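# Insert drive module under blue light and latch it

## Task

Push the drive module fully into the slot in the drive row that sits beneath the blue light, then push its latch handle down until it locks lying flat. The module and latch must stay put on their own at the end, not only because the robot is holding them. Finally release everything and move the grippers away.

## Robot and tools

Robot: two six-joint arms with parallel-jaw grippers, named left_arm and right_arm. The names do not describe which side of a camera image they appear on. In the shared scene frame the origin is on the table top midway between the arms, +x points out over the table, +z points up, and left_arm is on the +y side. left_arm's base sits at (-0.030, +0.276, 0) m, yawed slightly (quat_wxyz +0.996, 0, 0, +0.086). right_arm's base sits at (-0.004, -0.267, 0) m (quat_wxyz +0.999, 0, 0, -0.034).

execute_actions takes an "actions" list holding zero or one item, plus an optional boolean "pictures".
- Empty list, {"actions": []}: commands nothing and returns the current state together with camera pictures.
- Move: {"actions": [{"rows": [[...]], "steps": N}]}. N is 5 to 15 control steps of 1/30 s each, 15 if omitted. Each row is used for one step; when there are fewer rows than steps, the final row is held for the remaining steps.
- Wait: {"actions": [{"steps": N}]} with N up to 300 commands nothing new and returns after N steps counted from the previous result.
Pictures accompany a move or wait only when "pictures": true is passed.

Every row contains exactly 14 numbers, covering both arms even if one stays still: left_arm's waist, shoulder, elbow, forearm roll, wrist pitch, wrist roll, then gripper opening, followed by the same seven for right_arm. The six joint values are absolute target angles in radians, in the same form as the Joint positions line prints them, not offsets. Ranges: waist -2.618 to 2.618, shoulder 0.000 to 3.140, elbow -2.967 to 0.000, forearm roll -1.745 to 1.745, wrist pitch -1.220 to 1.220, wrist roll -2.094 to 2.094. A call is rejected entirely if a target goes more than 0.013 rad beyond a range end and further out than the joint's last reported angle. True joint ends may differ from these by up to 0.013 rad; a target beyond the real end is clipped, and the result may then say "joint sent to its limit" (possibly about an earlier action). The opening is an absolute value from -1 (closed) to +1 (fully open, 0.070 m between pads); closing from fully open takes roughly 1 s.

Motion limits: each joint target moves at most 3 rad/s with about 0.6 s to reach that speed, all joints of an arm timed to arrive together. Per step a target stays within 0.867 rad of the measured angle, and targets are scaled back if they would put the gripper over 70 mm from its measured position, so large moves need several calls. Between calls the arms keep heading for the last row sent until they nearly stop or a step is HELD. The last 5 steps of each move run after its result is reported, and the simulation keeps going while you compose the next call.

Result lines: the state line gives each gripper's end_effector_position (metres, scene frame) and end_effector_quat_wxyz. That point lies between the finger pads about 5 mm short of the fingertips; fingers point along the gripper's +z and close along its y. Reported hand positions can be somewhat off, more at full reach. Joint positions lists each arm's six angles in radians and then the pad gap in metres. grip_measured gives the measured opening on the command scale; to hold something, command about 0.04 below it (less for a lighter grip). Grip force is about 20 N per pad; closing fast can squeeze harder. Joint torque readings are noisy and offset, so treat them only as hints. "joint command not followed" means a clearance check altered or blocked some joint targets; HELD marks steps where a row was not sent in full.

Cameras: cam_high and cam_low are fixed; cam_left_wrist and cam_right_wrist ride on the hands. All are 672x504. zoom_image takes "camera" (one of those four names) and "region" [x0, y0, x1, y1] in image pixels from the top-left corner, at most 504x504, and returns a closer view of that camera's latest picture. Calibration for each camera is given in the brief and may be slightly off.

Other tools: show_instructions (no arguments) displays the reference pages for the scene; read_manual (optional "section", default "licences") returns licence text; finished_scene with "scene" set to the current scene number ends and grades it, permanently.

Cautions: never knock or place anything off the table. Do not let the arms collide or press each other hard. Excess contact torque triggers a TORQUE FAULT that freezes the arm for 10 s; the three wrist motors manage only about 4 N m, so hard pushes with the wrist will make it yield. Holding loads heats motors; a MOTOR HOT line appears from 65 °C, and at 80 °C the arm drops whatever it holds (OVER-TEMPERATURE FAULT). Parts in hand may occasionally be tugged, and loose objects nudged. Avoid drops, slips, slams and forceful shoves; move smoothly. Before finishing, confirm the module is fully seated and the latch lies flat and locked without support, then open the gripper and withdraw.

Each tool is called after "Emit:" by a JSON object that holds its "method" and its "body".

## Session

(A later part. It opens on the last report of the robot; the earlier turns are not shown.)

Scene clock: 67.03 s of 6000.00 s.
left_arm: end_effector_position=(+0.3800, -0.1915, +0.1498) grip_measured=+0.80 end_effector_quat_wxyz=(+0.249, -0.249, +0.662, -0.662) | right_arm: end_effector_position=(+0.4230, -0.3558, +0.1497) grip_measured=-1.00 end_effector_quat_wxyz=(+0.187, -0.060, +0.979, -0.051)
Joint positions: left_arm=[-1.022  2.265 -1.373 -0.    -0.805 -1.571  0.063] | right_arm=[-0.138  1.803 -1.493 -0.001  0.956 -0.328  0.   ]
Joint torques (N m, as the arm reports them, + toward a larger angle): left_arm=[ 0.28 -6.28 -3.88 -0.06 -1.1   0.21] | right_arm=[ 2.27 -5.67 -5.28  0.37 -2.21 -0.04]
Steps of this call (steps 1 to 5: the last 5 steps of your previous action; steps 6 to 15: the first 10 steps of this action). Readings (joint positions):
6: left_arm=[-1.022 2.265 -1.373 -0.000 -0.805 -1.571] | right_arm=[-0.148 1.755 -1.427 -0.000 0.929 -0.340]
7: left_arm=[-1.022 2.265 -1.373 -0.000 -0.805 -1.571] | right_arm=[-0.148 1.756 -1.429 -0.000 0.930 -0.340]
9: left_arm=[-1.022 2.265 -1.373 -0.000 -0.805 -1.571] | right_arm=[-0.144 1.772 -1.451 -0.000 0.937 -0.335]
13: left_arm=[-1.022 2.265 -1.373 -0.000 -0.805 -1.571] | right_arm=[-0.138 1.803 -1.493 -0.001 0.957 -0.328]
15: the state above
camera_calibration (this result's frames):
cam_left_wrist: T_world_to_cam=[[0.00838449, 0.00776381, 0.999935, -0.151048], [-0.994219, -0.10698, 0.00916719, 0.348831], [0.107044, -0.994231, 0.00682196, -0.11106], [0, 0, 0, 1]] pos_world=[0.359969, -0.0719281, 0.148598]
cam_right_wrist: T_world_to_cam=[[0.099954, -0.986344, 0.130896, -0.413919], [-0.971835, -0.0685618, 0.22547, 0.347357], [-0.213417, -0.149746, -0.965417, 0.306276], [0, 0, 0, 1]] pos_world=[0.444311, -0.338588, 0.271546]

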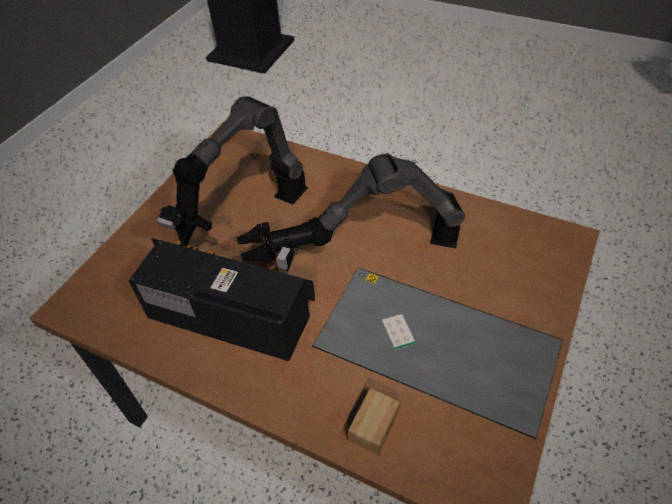

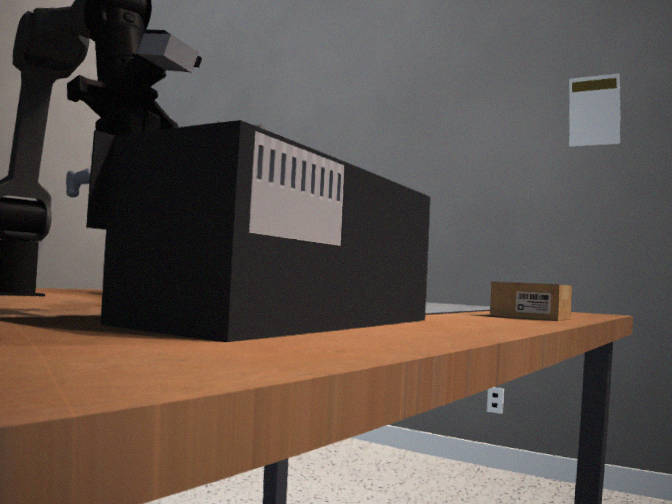

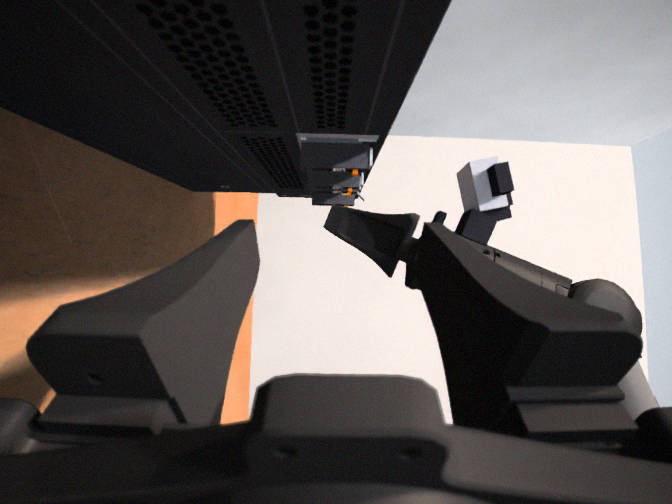

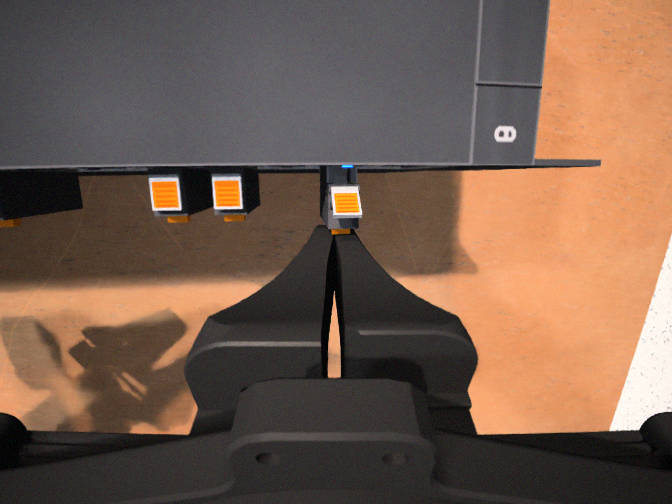

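Emit:
{"method": "execute_actions", "body": {"actions": [{"rows":[[-1.022,2.265,-1.373,0,-0.805,-1.571,0.8,-0.134,1.821,-1.517,0,0.953,-0.324,-1]],"steps":15}]}}

Emit:
{"method": "execute_actions", "body": {"actions": [{"steps":8}], "pictures": true}}

Scene clock: 67.53 s of 6000.00 s.
left_arm: end_effector_position=(+0.3800, -0.1915, +0.1498) grip_measured=+0.80 end_effector_quat_wxyz=(+0.249, -0.249, +0.662, -0.662) | right_arm: end_effector_position=(+0.4284, -0.3556, +0.1493) grip_measured=-1.00 end_effector_quat_wxyz=(+0.188, -0.060, +0.979, -0.052)
Joint positions: left_arm=[-1.022  2.265 -1.373 -0.    -0.805 -1.571  0.063] | right_arm=[-0.134  1.821 -1.515 -0.002  0.959 -0.324  0.   ]
Joint torques (N m, as the arm reports them, + toward a larger angle): left_arm=[ 0.38 -6.43 -3.88 -0.08 -1.09  0.2 ] | right_arm=[ 3.07 -5.3  -7.09  0.91 -3.45 -0.03]
Steps of this call (steps 1 to 5: the last 5 steps of your previous action; steps 6 to 15: the first 10 steps of this action). Readings (joint positions):
6: left_arm=[-1.022 2.265 -1.373 -0.000 -0.805 -1.571] | right_arm=[-0.137 1.803 -1.493 -0.001 0.952 -0.328]
7: left_arm=[-1.022 2.265 -1.373 -0.000 -0.805 -1.571] | right_arm=[-0.137 1.805 -1.495 -0.001 0.951 -0.327]
9: left_arm=[-1.022 2.265 -1.373 -0.000 -0.805 -1.571] | right_arm=[-0.134 1.819 -1.513 -0.001 0.956 -0.325]
13: left_arm=[-1.022 2.265 -1.373 -0.000 -0.805 -1.571] | right_arm=[-0.134 1.821 -1.515 -0.002 0.960 -0.324]
15: the state above

Scene clock: 67.80 s of 6000.00 s.
left_arm: end_effector_position=(+0.3800, -0.1915, +0.1498) grip_measured=+0.80 end_effector_quat_wxyz=(+0.249, -0.249, +0.662, -0.662) | right_arm: end_effector_position=(+0.4284, -0.3555, +0.1495) grip_measured=-1.00 end_effector_quat_wxyz=(+0.188, -0.060, +0.979, -0.051)
Joint positions: left_arm=[-1.022  2.265 -1.373 -0.    -0.805 -1.571  0.063] | right_arm=[-0.134  1.821 -1.516 -0.001  0.96  -0.324  0.   ]
Joint torques (N m, as the arm reports them, + toward a larger angle): left_arm=[ 0.38 -6.29 -3.82 -0.09 -1.1   0.21] | right_arm=[ 3.58 -5.29 -7.61  1.17 -3.44 -0.02]
Kept back: nothing.
Steps of this call (steps 1 to 5: the last 5 steps of your previous action; steps 6 to 8: the robot went on to your last target). Readings (joint positions):
1: left_arm=[-1.022 2.265 -1.373 -0.000 -0.805 -1.571] | right_arm=[-0.134 1.821 -1.515 -0.002 0.959 -0.324]
2: left_arm=[-1.022 2.265 -1.373 -0.000 -0.805 -1.571] | right_arm=[-0.134 1.821 -1.515 -0.002 0.959 -0.324]
4: left_arm=[-1.022 2.265 -1.373 -0.000 -0.805 -1.571] | right_arm=[-0.134 1.821 -1.516 -0.002 0.959 -0.324]
8: the state above
camera_calibration (this result's frames):
cam_left_wrist: T_world_to_cam=[[0.00838425, 0.00776374, 0.999935, -0.151048], [-0.994219, -0.10698, 0.00916695, 0.348831], [0.107044, -0.994231, 0.00682191, -0.11106], [0, 0, 0, 1]] pos_world=[0.359969, -0.0719281, 0.148598]
cam_right_wrist: T_world_to_cam=[[0.0999255, -0.986372, 0.130713, -0.414093], [-0.972289, -0.0688941, 0.223401, 0.353062], [-0.211351, -0.149414, -0.965923, 0.306547], [0, 0, 0, 1]] pos_world=[0.449446, -0.338323, 0.271354]

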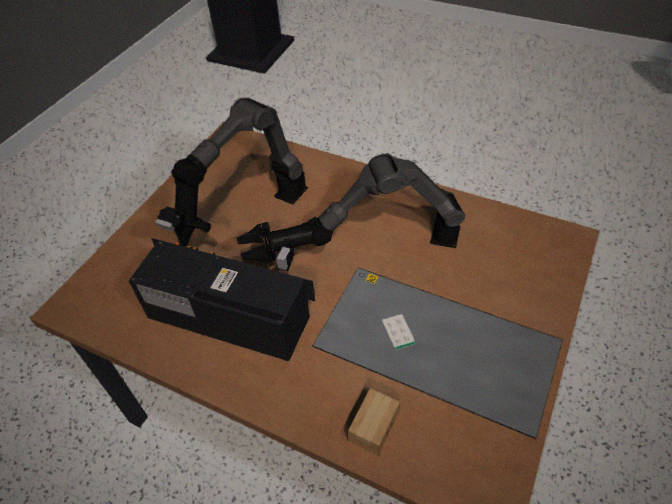

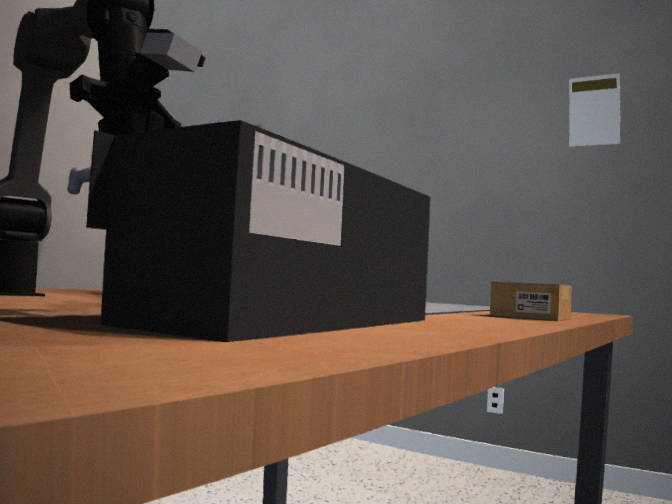

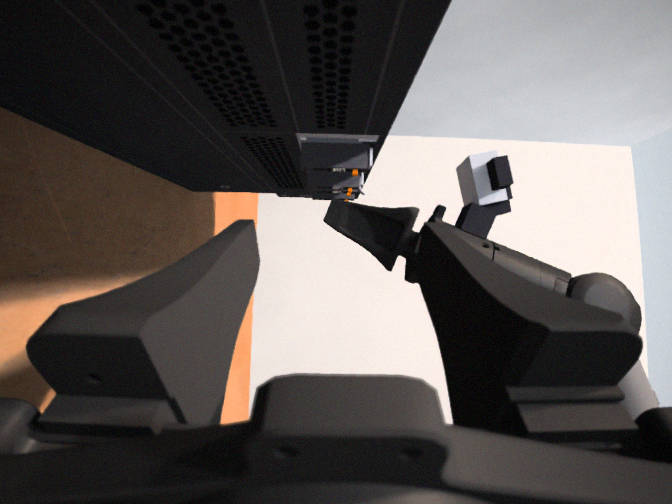

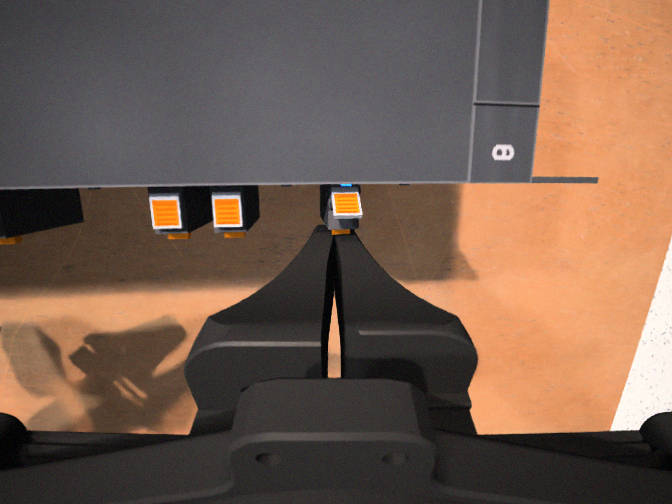

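Emit:
{"method": "execute_actions", "body": {"actions": [{"rows":[[-1.022,2.265,-1.373,0,-0.805,-1.571,0.8,-0.144,1.77,-1.448,0,0.935,-0.335,-1]],"steps":10}]}}

Emit:
{"method": "execute_actions", "body": {"actions": [{"rows":[[-1.022,2.265,-1.373,0,-0.805,-1.571,0.8,-0.146,1.759,-1.608,0,1.106,-0.33,-1]],"steps":15}]}}

Emit:
{"method": "execute_actions", "body": {"actions": [{"rows":[[-1.022,2.265,-1.373,0,-0.805,-1.571,0.8,-0.133,1.844,-1.7276,0,1.141,-0.32,-1]],"steps":15}]}}

Emit:
{"method": "execute_actions", "body": {"actions": [{"steps":8}], "pictures": true}}

Scene clock: 68.47 s of 6000.00 s.
left_arm: end_effector_position=(+0.3800, -0.1915, +0.1498) grip_measured=+0.80 end_effector_quat_wxyz=(+0.249, -0.249, +0.662, -0.662) | right_arm: end_effector_position=(+0.4261, -0.3549, +0.1526) grip_measured=-1.00 end_effector_quat_wxyz=(+0.202, -0.061, +0.976, -0.053)
Joint positions: left_arm=[-1.022  2.265 -1.373 -0.    -0.805 -1.571  0.063] | right_arm=[-0.137  1.791 -1.477  0.006  0.922 -0.331  0.   ]
Joint torques (N m, as the arm reports them, + toward a larger angle): left_arm=[ 0.37 -6.29 -3.89 -0.08 -1.12  0.2 ] | right_arm=[-1.35 -6.33 -3.66  0.04  0.26 -0.09]
Steps of this call (steps 1 to 15: the robot went on to your last target; steps 16 to 20: the first 5 steps of this action). Readings (joint positions):
16: left_arm=[-1.022 2.265 -1.373 -0.000 -0.805 -1.571] | right_arm=[-0.134 1.821 -1.517 -0.000 0.961 -0.324]
17: left_arm=[-1.022 2.265 -1.373 -0.000 -0.805 -1.571] | right_arm=[-0.134 1.819 -1.516 0.000 0.961 -0.324]
19: left_arm=[-1.022 2.265 -1.373 -0.000 -0.805 -1.571] | right_arm=[-0.136 1.805 -1.494 0.003 0.936 -0.327]
20: the state above

Scene clock: 68.97 s of 6000.00 s.
left_arm: end_effector_position=(+0.3800, -0.1915, +0.1498) grip_measured=+0.80 end_effector_quat_wxyz=(+0.249, -0.249, +0.662, -0.662) | right_arm: end_effector_position=(+0.4154, -0.3575, +0.1942) grip_measured=-1.00 end_effector_quat_wxyz=(+0.194, -0.057, +0.978, -0.054)
Joint positions: left_arm=[-1.022  2.265 -1.373 -0.    -0.805 -1.571  0.063] | right_arm=[-0.146  1.758 -1.603  0.001  1.098 -0.331  0.   ]
Joint torques (N m, as the arm reports them, + toward a larger angle): left_arm=[ 0.27 -6.36 -4.04 -0.07 -1.1   0.19] | right_arm=[-0.71 -5.76 -3.06 -0.16 -0.47  0.08]
Steps of this call (steps 1 to 5: the last 5 steps of your previous action; steps 6 to 15: the first 10 steps of this action). Readings (joint positions):
6: left_arm=[-1.022 2.265 -1.373 -0.000 -0.805 -1.571] | right_arm=[-0.142 1.770 -1.452 0.004 0.925 -0.335]
7: left_arm=[-1.022 2.265 -1.373 -0.000 -0.805 -1.571] | right_arm=[-0.143 1.770 -1.452 0.003 0.930 -0.335]
9: left_arm=[-1.022 2.265 -1.373 -0.000 -0.805 -1.571] | right_arm=[-0.143 1.770 -1.472 0.002 0.958 -0.335]
13: left_arm=[-1.022 2.265 -1.373 -0.000 -0.805 -1.571] | right_arm=[-0.145 1.763 -1.572 0.001 1.066 -0.332]
15: the state above

Scene clock: 69.47 s of 6000.00 s.
left_arm: end_effector_position=(+0.3800, -0.1915, +0.1498) grip_measured=+0.80 end_effector_quat_wxyz=(+0.249, -0.249, +0.662, -0.662) | right_arm: end_effector_position=(+0.4382, -0.3567, +0.1941) grip_measured=-1.00 end_effector_quat_wxyz=(+0.192, -0.058, +0.978, -0.051)
Joint positions: left_arm=[-1.022  2.265 -1.373 -0.    -0.805 -1.571  0.063] | right_arm=[-0.133  1.847 -1.729 -0.     1.141 -0.32   0.   ]
Joint torques (N m, as the arm reports them, + toward a larger angle): left_arm=[ 0.32 -6.32 -3.91 -0.07 -1.12  0.21] | right_arm=[ 0.09 -7.21 -3.94 -0.11 -0.16  0.05]
Steps of this call (steps 1 to 5: the last 5 steps of your previous action; steps 6 to 15: the first 10 steps of this action). Readings (joint positions):
6: left_arm=[-1.022 2.265 -1.373 -0.000 -0.805 -1.571] | right_arm=[-0.146 1.758 -1.610 0.000 1.106 -0.330]
7: left_arm=[-1.022 2.265 -1.373 -0.000 -0.805 -1.571] | right_arm=[-0.146 1.759 -1.611 0.000 1.107 -0.330]
9: left_arm=[-1.022 2.265 -1.373 -0.000 -0.805 -1.571] | right_arm=[-0.144 1.777 -1.634 -0.000 1.113 -0.328]
13: left_arm=[-1.022 2.265 -1.373 -0.000 -0.805 -1.571] | right_arm=[-0.135 1.838 -1.718 -0.000 1.137 -0.321]
15: the state above

Scene clock: 69.73 s of 6000.00 s.
left_arm: end_effector_position=(+0.3800, -0.1915, +0.1498) grip_measured=+0.80 end_effector_quat_wxyz=(+0.249, -0.249, +0.662, -0.662) | right_arm: end_effector_position=(+0.4381, -0.3566, +0.1949) grip_measured=-1.00 end_effector_quat_wxyz=(+0.192, -0.058, +0.978, -0.051)
Joint positions: left_arm=[-1.022  2.265 -1.373 -0.    -0.805 -1.571  0.063] | right_arm=[-0.133  1.845 -1.729 -0.     1.141 -0.32   0.   ]
Joint torques (N m, as the arm reports them, + toward a larger angle): left_arm=[ 0.35 -6.42 -4.01 -0.09 -1.12  0.22] | right_arm=[ 0.29 -7.26 -3.17 -0.06 -0.14  0.01]
Kept back: nothing.
Steps of this call (steps 1 to 5: the last 5 steps of your previous action; steps 6 to 8: the robot went on to your last target). Readings (joint positions):
1: left_arm=[-1.022 2.265 -1.373 -0.000 -0.805 -1.571] | right_arm=[-0.133 1.847 -1.729 -0.000 1.141 -0.320]
2: left_arm=[-1.022 2.265 -1.373 -0.000 -0.805 -1.571] | right_arm=[-0.133 1.846 -1.729 -0.000 1.141 -0.320]
4: left_arm=[-1.022 2.265 -1.373 -0.000 -0.805 -1.571] | right_arm=[-0.133 1.846 -1.729 -0.000 1.141 -0.320]
8: the state above
camera_calibration (this result's frames):
cam_left_wrist: T_world_to_cam=[[0.00838438, 0.00776385, 0.999935, -0.151048], [-0.994219, -0.10698, 0.00916709, 0.348831], [0.107045, -0.994231, 0.006822, -0.11106], [0, 0, 0, 1]] pos_world=[0.359969, -0.0719281, 0.148598]
cam_right_wrist: T_world_to_cam=[[0.0961238, -0.986793, 0.130383, -0.420515], [-0.974287, -0.0664604, 0.215286, 0.355534], [-0.203777, -0.147724, -0.967808, 0.349907], [0, 0, 0, 1]] pos_world=[0.458117, -0.339643, 0.316929]

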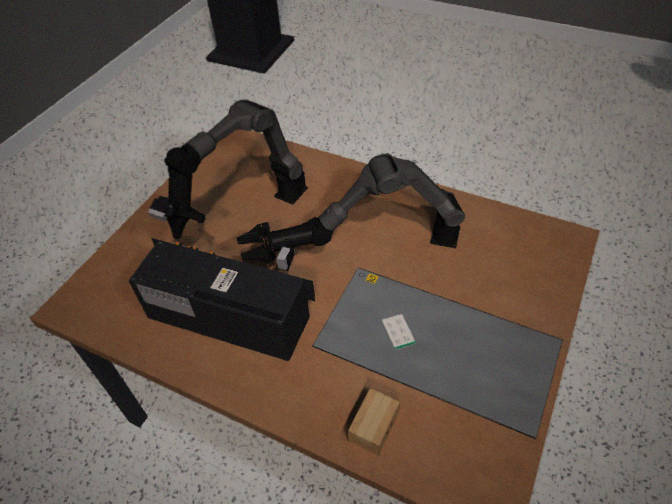

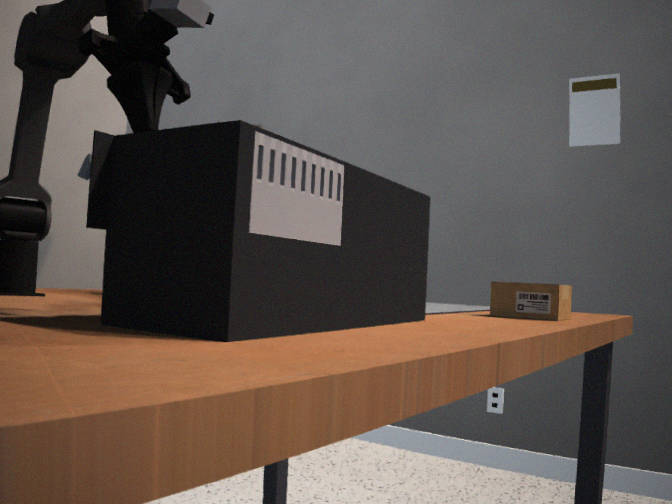

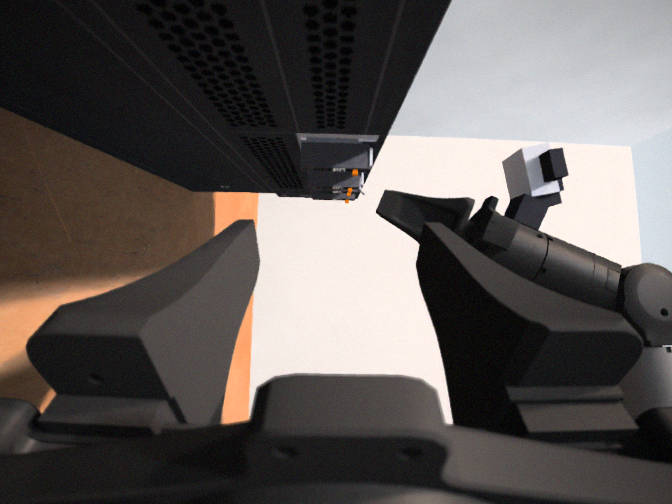

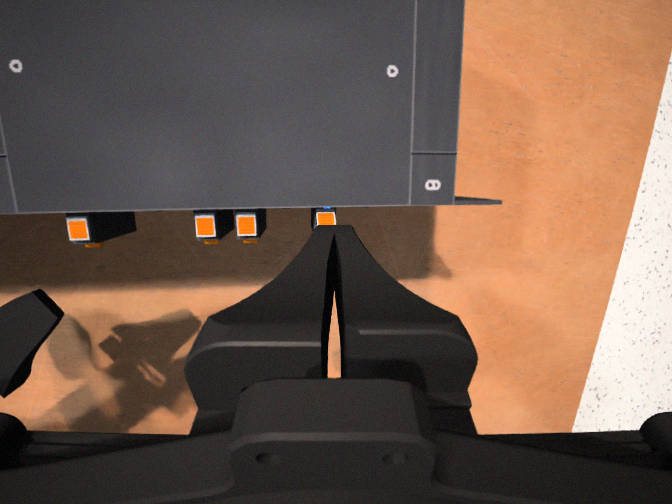

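Emit:
{"method": "execute_actions", "body": {"actions": [{"rows":[[-1.022,2.265,-1.373,0,-0.805,-1.571,0.8,-0.133,1.8425,-1.6383,0,1.053,-0.32,-1]],"steps":15}]}}

Emit:
{"method": "execute_actions", "body": {"actions": [{"steps":8}], "pictures": true}}

Emit:
{"method": "zoom_image", "body": {"camera": "cam_left_wrist", "region": [280, 130, 440, 250]}}

Scene clock: 70.40 s of 6000.00 s.
left_arm: end_effector_position=(+0.3800, -0.1915, +0.1498) grip_measured=+0.80 end_effector_quat_wxyz=(+0.249, -0.249, +0.662, -0.662) | right_arm: end_effector_position=(+0.4372, -0.3566, +0.1739) grip_measured=-1.00 end_effector_quat_wxyz=(+0.193, -0.058, +0.978, -0.052)
Joint positions: left_arm=[-1.022  2.265 -1.373 -0.    -0.805 -1.571  0.063] | right_arm=[-0.133  1.839 -1.636 -0.001  1.053 -0.32   0.   ]
Joint torques (N m, as the arm reports them, + toward a larger angle): left_arm=[ 0.36 -6.26 -3.91 -0.07 -1.1   0.21] | right_arm=[ 0.43 -5.18 -3.59  0.08 -0.46 -0.05]
Steps of this call (steps 1 to 10: the robot went on to your last target; steps 11 to 20: the first 10 steps of this action). Readings (joint positions):
11: left_arm=[-1.022 2.265 -1.373 -0.000 -0.805 -1.571] | right_arm=[-0.133 1.844 -1.728 -0.000 1.141 -0.320]
12: left_arm=[-1.022 2.265 -1.373 -0.000 -0.805 -1.571] | right_arm=[-0.133 1.844 -1.725 -0.000 1.139 -0.320]
14: left_arm=[-1.022 2.265 -1.373 -0.000 -0.805 -1.571] | right_arm=[-0.133 1.842 -1.700 -0.000 1.115 -0.320]
18: left_arm=[-1.022 2.265 -1.373 -0.000 -0.805 -1.571] | right_arm=[-0.133 1.838 -1.639 -0.001 1.055 -0.320]
20: the state above

Scene clock: 70.67 s of 6000.00 s.
left_arm: end_effector_position=(+0.3800, -0.1915, +0.1498) grip_measured=+0.80 end_effector_quat_wxyz=(+0.249, -0.249, +0.662, -0.662) | right_arm: end_effector_position=(+0.4374, -0.3566, +0.1732) grip_measured=-1.00 end_effector_quat_wxyz=(+0.192, -0.058, +0.978, -0.052)
Joint positions: left_arm=[-1.022  2.265 -1.373 -0.    -0.805 -1.571  0.063] | right_arm=[-0.133  1.841 -1.637 -0.001  1.053 -0.32   0.   ]
Joint torques (N m, as the arm reports them, + toward a larger angle): left_arm=[ 0.35 -6.27 -3.94 -0.06 -1.11  0.2 ] | right_arm=[ 0.5  -4.74 -4.27  0.22 -0.42 -0.07]
Kept back: nothing.
Steps of this call (steps 1 to 5: the last 5 steps of your previous action; steps 6 to 8: the robot went on to your last target). Readings (joint positions):
1: left_arm=[-1.022 2.265 -1.373 -0.000 -0.805 -1.571] | right_arm=[-0.133 1.839 -1.636 -0.001 1.053 -0.320]
2: left_arm=[-1.022 2.265 -1.373 -0.000 -0.805 -1.571] | right_arm=[-0.133 1.840 -1.636 -0.001 1.053 -0.320]
4: left_arm=[-1.022 2.265 -1.373 -0.000 -0.805 -1.571] | right_arm=[-0.133 1.841 -1.637 -0.001 1.053 -0.320]
8: the state above
camera_calibration (this result's frames):
cam_left_wrist: T_world_to_cam=[[0.00838439, 0.00776366, 0.999935, -0.151048], [-0.994219, -0.10698, 0.00916708, 0.348831], [0.107044, -0.994231, 0.00682181, -0.11106], [0, 0, 0, 1]] pos_world=[0.359969, -0.0719282, 0.148598]
cam_right_wrist: T_world_to_cam=[[0.096065, -0.986723, 0.130954, -0.417693], [-0.974311, -0.0662923, 0.215229, 0.359584], [-0.20369, -0.148266, -0.967744, 0.328582], [0, 0, 0, 1]] pos_world=[0.457401, -0.339592, 0.295289]

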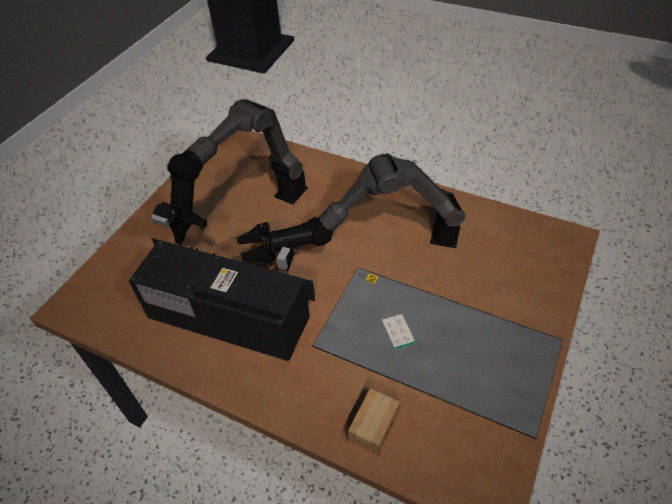

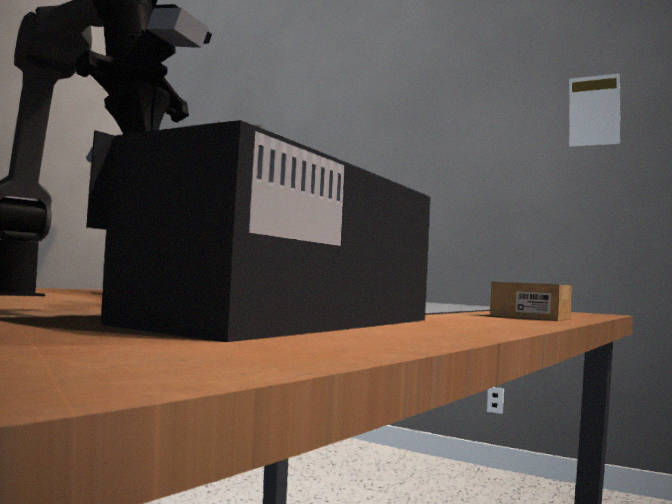

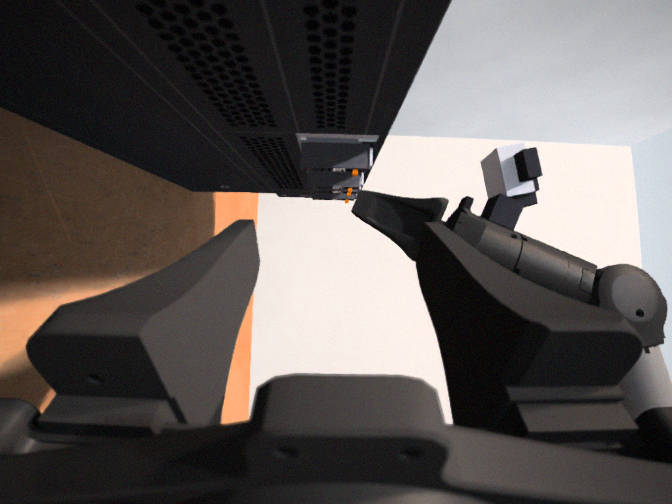

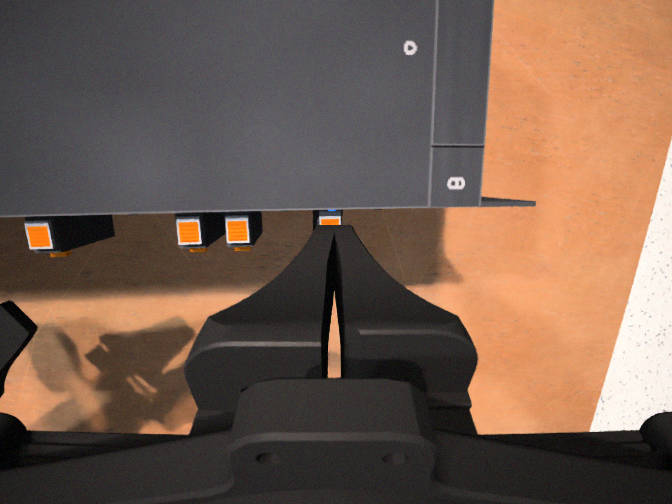

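Region (280, 130, 440, 250) of cam_left_wrist's 672x504 image, scaled by 3.150, with more detail than that image has; it fills the top 378 rows of this view, and the rest is white.

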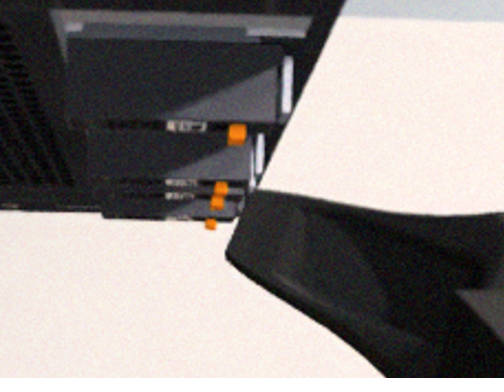

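Press 3 mm more, then lift back.

Emit:
{"method": "execute_actions", "body": {"actions": [{"rows":[[-1.022,2.265,-1.373,0,-0.805,-1.571,0.8,-0.133,1.8423,-1.626,0,1.041,-0.32,-1]],"steps":15}]}}

Emit:
{"method": "execute_actions", "body": {"actions": [{"rows":[[-1.022,2.265,-1.373,0,-0.805,-1.571,0.8,-0.133,1.844,-1.7276,0,1.141,-0.32,-1]],"steps":12}]}}

Emit:
{"method": "execute_actions", "body": {"actions": [{"rows":[[-1.022,2.265,-1.373,0,-0.805,-1.571,0.8,-0.146,1.759,-1.608,0,1.106,-0.33,-1]],"steps":15}], "pictures": true}}

Emit:
{"method": "zoom_image", "body": {"camera": "cam_left_wrist", "region": [280, 130, 440, 250]}}

Scene clock: 71.23 s of 6000.00 s.
left_arm: end_effector_position=(+0.3800, -0.1915, +0.1498) grip_measured=+0.80 end_effector_quat_wxyz=(+0.249, -0.249, +0.662, -0.662) | right_arm: end_effector_position=(+0.4377, -0.3566, +0.1726) grip_measured=-1.00 end_effector_quat_wxyz=(+0.195, -0.058, +0.978, -0.052)
Joint positions: left_arm=[-1.022  2.265 -1.373 -0.    -0.805 -1.571  0.063] | right_arm=[-0.133  1.839 -1.629 -0.     1.043 -0.32   0.   ]
Joint torques (N m, as the arm reports them, + toward a larger angle): left_arm=[ 0.39 -6.35 -3.82 -0.07 -1.11  0.19] | right_arm=[ 0.83 -1.85 -0.71  0.3  -1.09 -0.15]
Steps of this call (steps 1 to 7: the robot went on to your last target; steps 8 to 17: the first 10 steps of this action). Readings (joint positions):
8: left_arm=[-1.022 2.265 -1.373 -0.000 -0.805 -1.571] | right_arm=[-0.133 1.842 -1.638 -0.000 1.053 -0.320]
9: left_arm=[-1.022 2.265 -1.373 -0.000 -0.805 -1.571] | right_arm=[-0.133 1.842 -1.637 -0.000 1.051 -0.320]
11: left_arm=[-1.022 2.265 -1.373 -0.000 -0.805 -1.571] | right_arm=[-0.133 1.839 -1.630 -0.000 1.044 -0.320]
15: left_arm=[-1.022 2.265 -1.373 -0.000 -0.805 -1.571] | right_arm=[-0.133 1.839 -1.630 -0.000 1.043 -0.320]
17: the state above

Scene clock: 71.63 s of 6000.00 s.
left_arm: end_effector_position=(+0.3800, -0.1915, +0.1498) grip_measured=+0.80 end_effector_quat_wxyz=(+0.249, -0.249, +0.662, -0.662) | right_arm: end_effector_position=(+0.4379, -0.3563, +0.1856) grip_measured=-1.00 end_effector_quat_wxyz=(+0.186, -0.059, +0.980, -0.049)
Joint positions: left_arm=[-1.022  2.265 -1.373 -0.    -0.805 -1.571  0.063] | right_arm=[-0.133  1.853 -1.709  0.001  1.126 -0.32   0.   ]
Joint torques (N m, as the arm reports them, + toward a larger angle): left_arm=[ 0.25 -6.33 -3.91 -0.07 -1.12  0.21] | right_arm=[ 0.47 -6.46 -2.98  0.17 -0.57 -0.18]
Steps of this call (steps 1 to 5: the last 5 steps of your previous action; steps 6 to 12: the first 7 steps of this action). Readings (joint positions):
6: left_arm=[-1.022 2.265 -1.373 -0.000 -0.805 -1.571] | right_arm=[-0.133 1.838 -1.628 -0.000 1.041 -0.320]
7: left_arm=[-1.022 2.265 -1.373 -0.000 -0.805 -1.571] | right_arm=[-0.133 1.839 -1.629 -0.000 1.043 -0.320]
9: left_arm=[-1.022 2.265 -1.373 -0.000 -0.805 -1.571] | right_arm=[-0.133 1.846 -1.648 -0.000 1.064 -0.320]
12: the state above

Scene clock: 72.13 s of 6000.00 s.
left_arm: end_effector_position=(+0.3800, -0.1915, +0.1498) grip_measured=+0.80 end_effector_quat_wxyz=(+0.249, -0.249, +0.662, -0.662) | right_arm: end_effector_position=(+0.4144, -0.3574, +0.1952) grip_measured=-1.00 end_effector_quat_wxyz=(+0.192, -0.057, +0.978, -0.053)
Joint positions: left_arm=[-1.022  2.265 -1.373 -0.    -0.805 -1.571  0.063] | right_arm=[-0.146  1.757 -1.606  0.001  1.106 -0.33   0.   ]
Joint torques (N m, as the arm reports them, + toward a larger angle): left_arm=[ 0.41 -6.21 -3.84 -0.08 -1.11  0.19] | right_arm=[-0.53 -5.71 -4.07 -0.04 -0.41 -0.15]
Steps of this call (steps 1 to 5: the last 5 steps of your previous action; steps 6 to 15: the first 10 steps of this action). Readings (joint positions):
6: left_arm=[-1.022 2.265 -1.373 -0.000 -0.805 -1.571] | right_arm=[-0.133 1.850 -1.727 0.001 1.141 -0.320]
7: left_arm=[-1.022 2.265 -1.373 -0.000 -0.805 -1.571] | right_arm=[-0.133 1.847 -1.724 0.001 1.140 -0.320]
9: left_arm=[-1.022 2.265 -1.373 -0.000 -0.805 -1.571] | right_arm=[-0.135 1.828 -1.700 0.001 1.132 -0.322]
13: left_arm=[-1.022 2.265 -1.373 -0.000 -0.805 -1.571] | right_arm=[-0.145 1.766 -1.617 0.001 1.109 -0.329]
15: the state above
camera_calibration (this result's frames):
cam_left_wrist: T_world_to_cam=[[0.00838442, 0.00776363, 0.999935, -0.151048], [-0.994219, -0.10698, 0.0091671, 0.348831], [0.107044, -0.994231, 0.00682178, -0.11106], [0, 0, 0, 1]] pos_world=[0.359969, -0.0719282, 0.148598]
cam_right_wrist: T_world_to_cam=[[0.0926927, -0.986686, 0.133635, -0.418177], [-0.974436, -0.0623069, 0.215855, 0.333782], [-0.204655, -0.150227, -0.967238, 0.344619], [0, 0, 0, 1]] pos_world=[0.434539, -0.340042, 0.317163]

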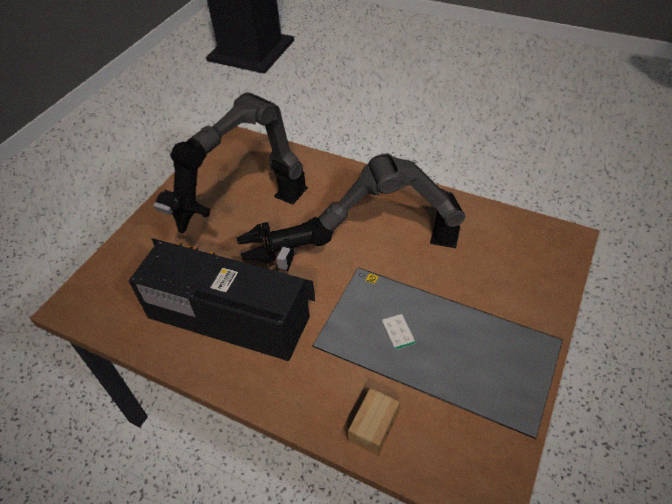

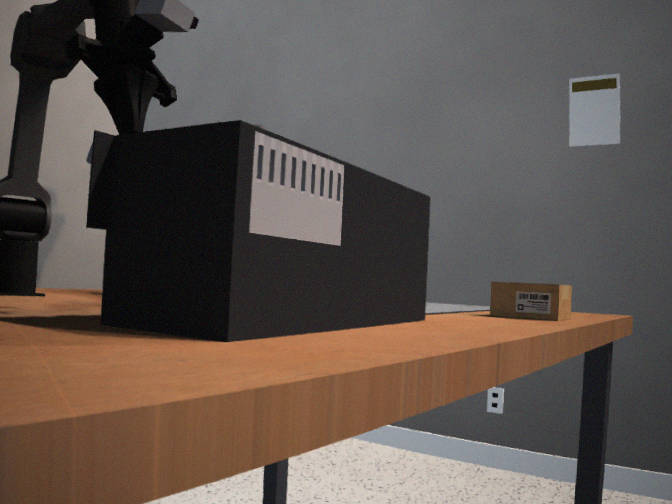

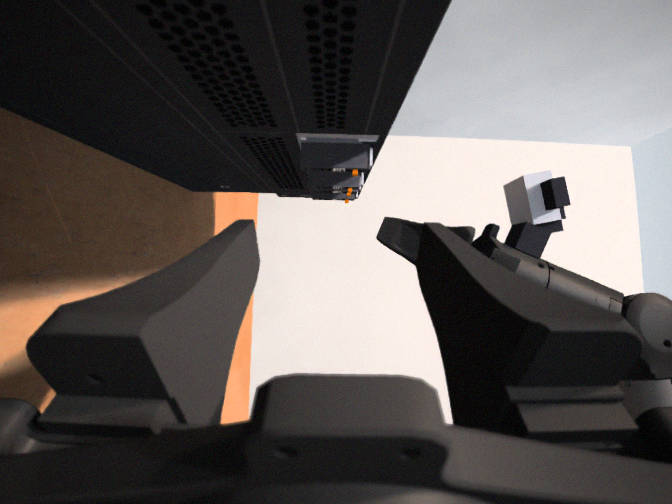

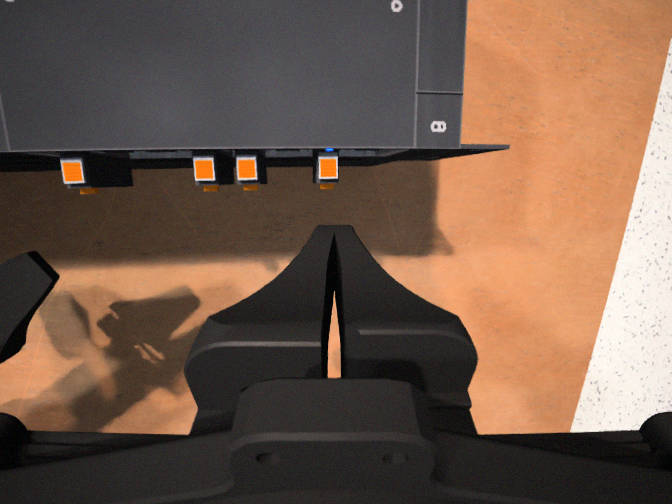

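Region (280, 130, 440, 250) of cam_left_wrist's 672x504 image, scaled by 3.150, with more detail than that image has; it fills the top 378 rows of this view, and the rest is white.

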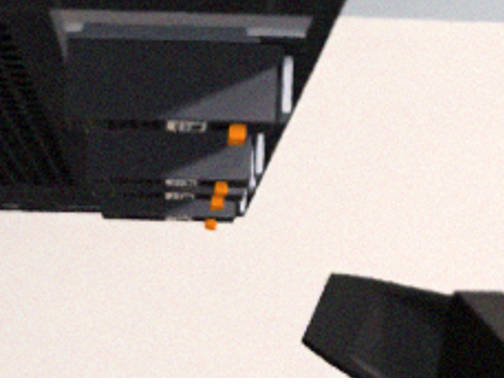

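Latched flat. Move clear a bit and finish.

Emit:
{"method": "execute_actions", "body": {"actions": [{"rows":[[-1.022,2.265,-1.373,0,-0.805,-1.571,0.8,-0.146,1.5,-1.3,0,1.1,-0.33,-1]],"steps":15}]}}

Emit:
{"method": "execute_actions", "body": {"actions": [{"steps":10}]}}

Emit:
{"method": "finished_scene", "body": {"scene": 2}}

Scene clock: 72.63 s of 6000.00 s.
left_arm: end_effector_position=(+0.3800, -0.1915, +0.1498) grip_measured=+0.80 end_effector_quat_wxyz=(+0.249, -0.249, +0.662, -0.662) | right_arm: end_effector_position=(+0.3579, -0.3452, +0.1957) grip_measured=-1.00 end_effector_quat_wxyz=(+0.177, -0.057, +0.981, -0.049)
Joint positions: left_arm=[-1.022  2.265 -1.373 -0.    -0.805 -1.571  0.063] | right_arm=[-0.146  1.572 -1.386  0.     1.102 -0.33   0.   ]
Joint torques (N m, as the arm reports them, + toward a larger angle): left_arm=[ 0.14 -6.19 -3.87 -0.06 -1.08  0.21] | right_arm=[-0.54 -3.94 -4.06 -0.17 -0.5  -0.06]
Steps of this call (steps 1 to 5: the last 5 steps of your previous action; steps 6 to 15: the first 10 steps of this action). Readings (joint positions):
6: left_arm=[-1.022 2.265 -1.373 -0.000 -0.805 -1.571] | right_arm=[-0.146 1.758 -1.606 0.001 1.106 -0.330]
7: left_arm=[-1.022 2.265 -1.373 -0.000 -0.805 -1.571] | right_arm=[-0.146 1.756 -1.605 0.001 1.106 -0.330]
9: left_arm=[-1.022 2.265 -1.373 -0.000 -0.805 -1.571] | right_arm=[-0.146 1.738 -1.582 0.001 1.105 -0.330]
13: left_arm=[-1.022 2.265 -1.373 -0.000 -0.805 -1.571] | right_arm=[-0.146 1.638 -1.463 0.000 1.103 -0.330]
15: the state above

Scene clock: 72.97 s of 6000.00 s.
left_arm: end_effector_position=(+0.3800, -0.1915, +0.1498) grip_measured=+0.80 end_effector_quat_wxyz=(+0.249, -0.249, +0.662, -0.662) | right_arm: end_effector_position=(+0.3353, -0.3403, +0.1932) grip_measured=-1.00 end_effector_quat_wxyz=(+0.171, -0.057, +0.982, -0.048)
Joint positions: left_arm=[-1.022  2.265 -1.373 -0.    -0.805 -1.571  0.063] | right_arm=[-0.146  1.499 -1.298  0.     1.1   -0.33   0.   ]
Joint torques (N m, as the arm reports them, + toward a larger angle): left_arm=[ 0.38 -6.18 -3.81 -0.08 -1.11  0.2 ] | right_arm=[-0.57 -4.04 -4.64 -0.15 -0.36 -0.03]
Kept back: nothing.
Steps of this call (steps 1 to 5: the last 5 steps of your previous action; steps 6 to 10: the robot went on to your last target). Readings (joint positions):
1: left_arm=[-1.022 2.265 -1.373 -0.000 -0.805 -1.571] | right_arm=[-0.146 1.546 -1.357 0.000 1.102 -0.330]
2: left_arm=[-1.022 2.265 -1.373 -0.000 -0.805 -1.571] | right_arm=[-0.146 1.527 -1.334 0.000 1.102 -0.330]
4: left_arm=[-1.022 2.265 -1.373 -0.000 -0.805 -1.571] | right_arm=[-0.146 1.503 -1.305 0.000 1.101 -0.330]
8: left_arm=[-1.022 2.265 -1.373 -0.000 -0.805 -1.571] | right_arm=[-0.146 1.498 -1.298 0.000 1.100 -0.330]
10: the state above

The scene is finished: the task was done.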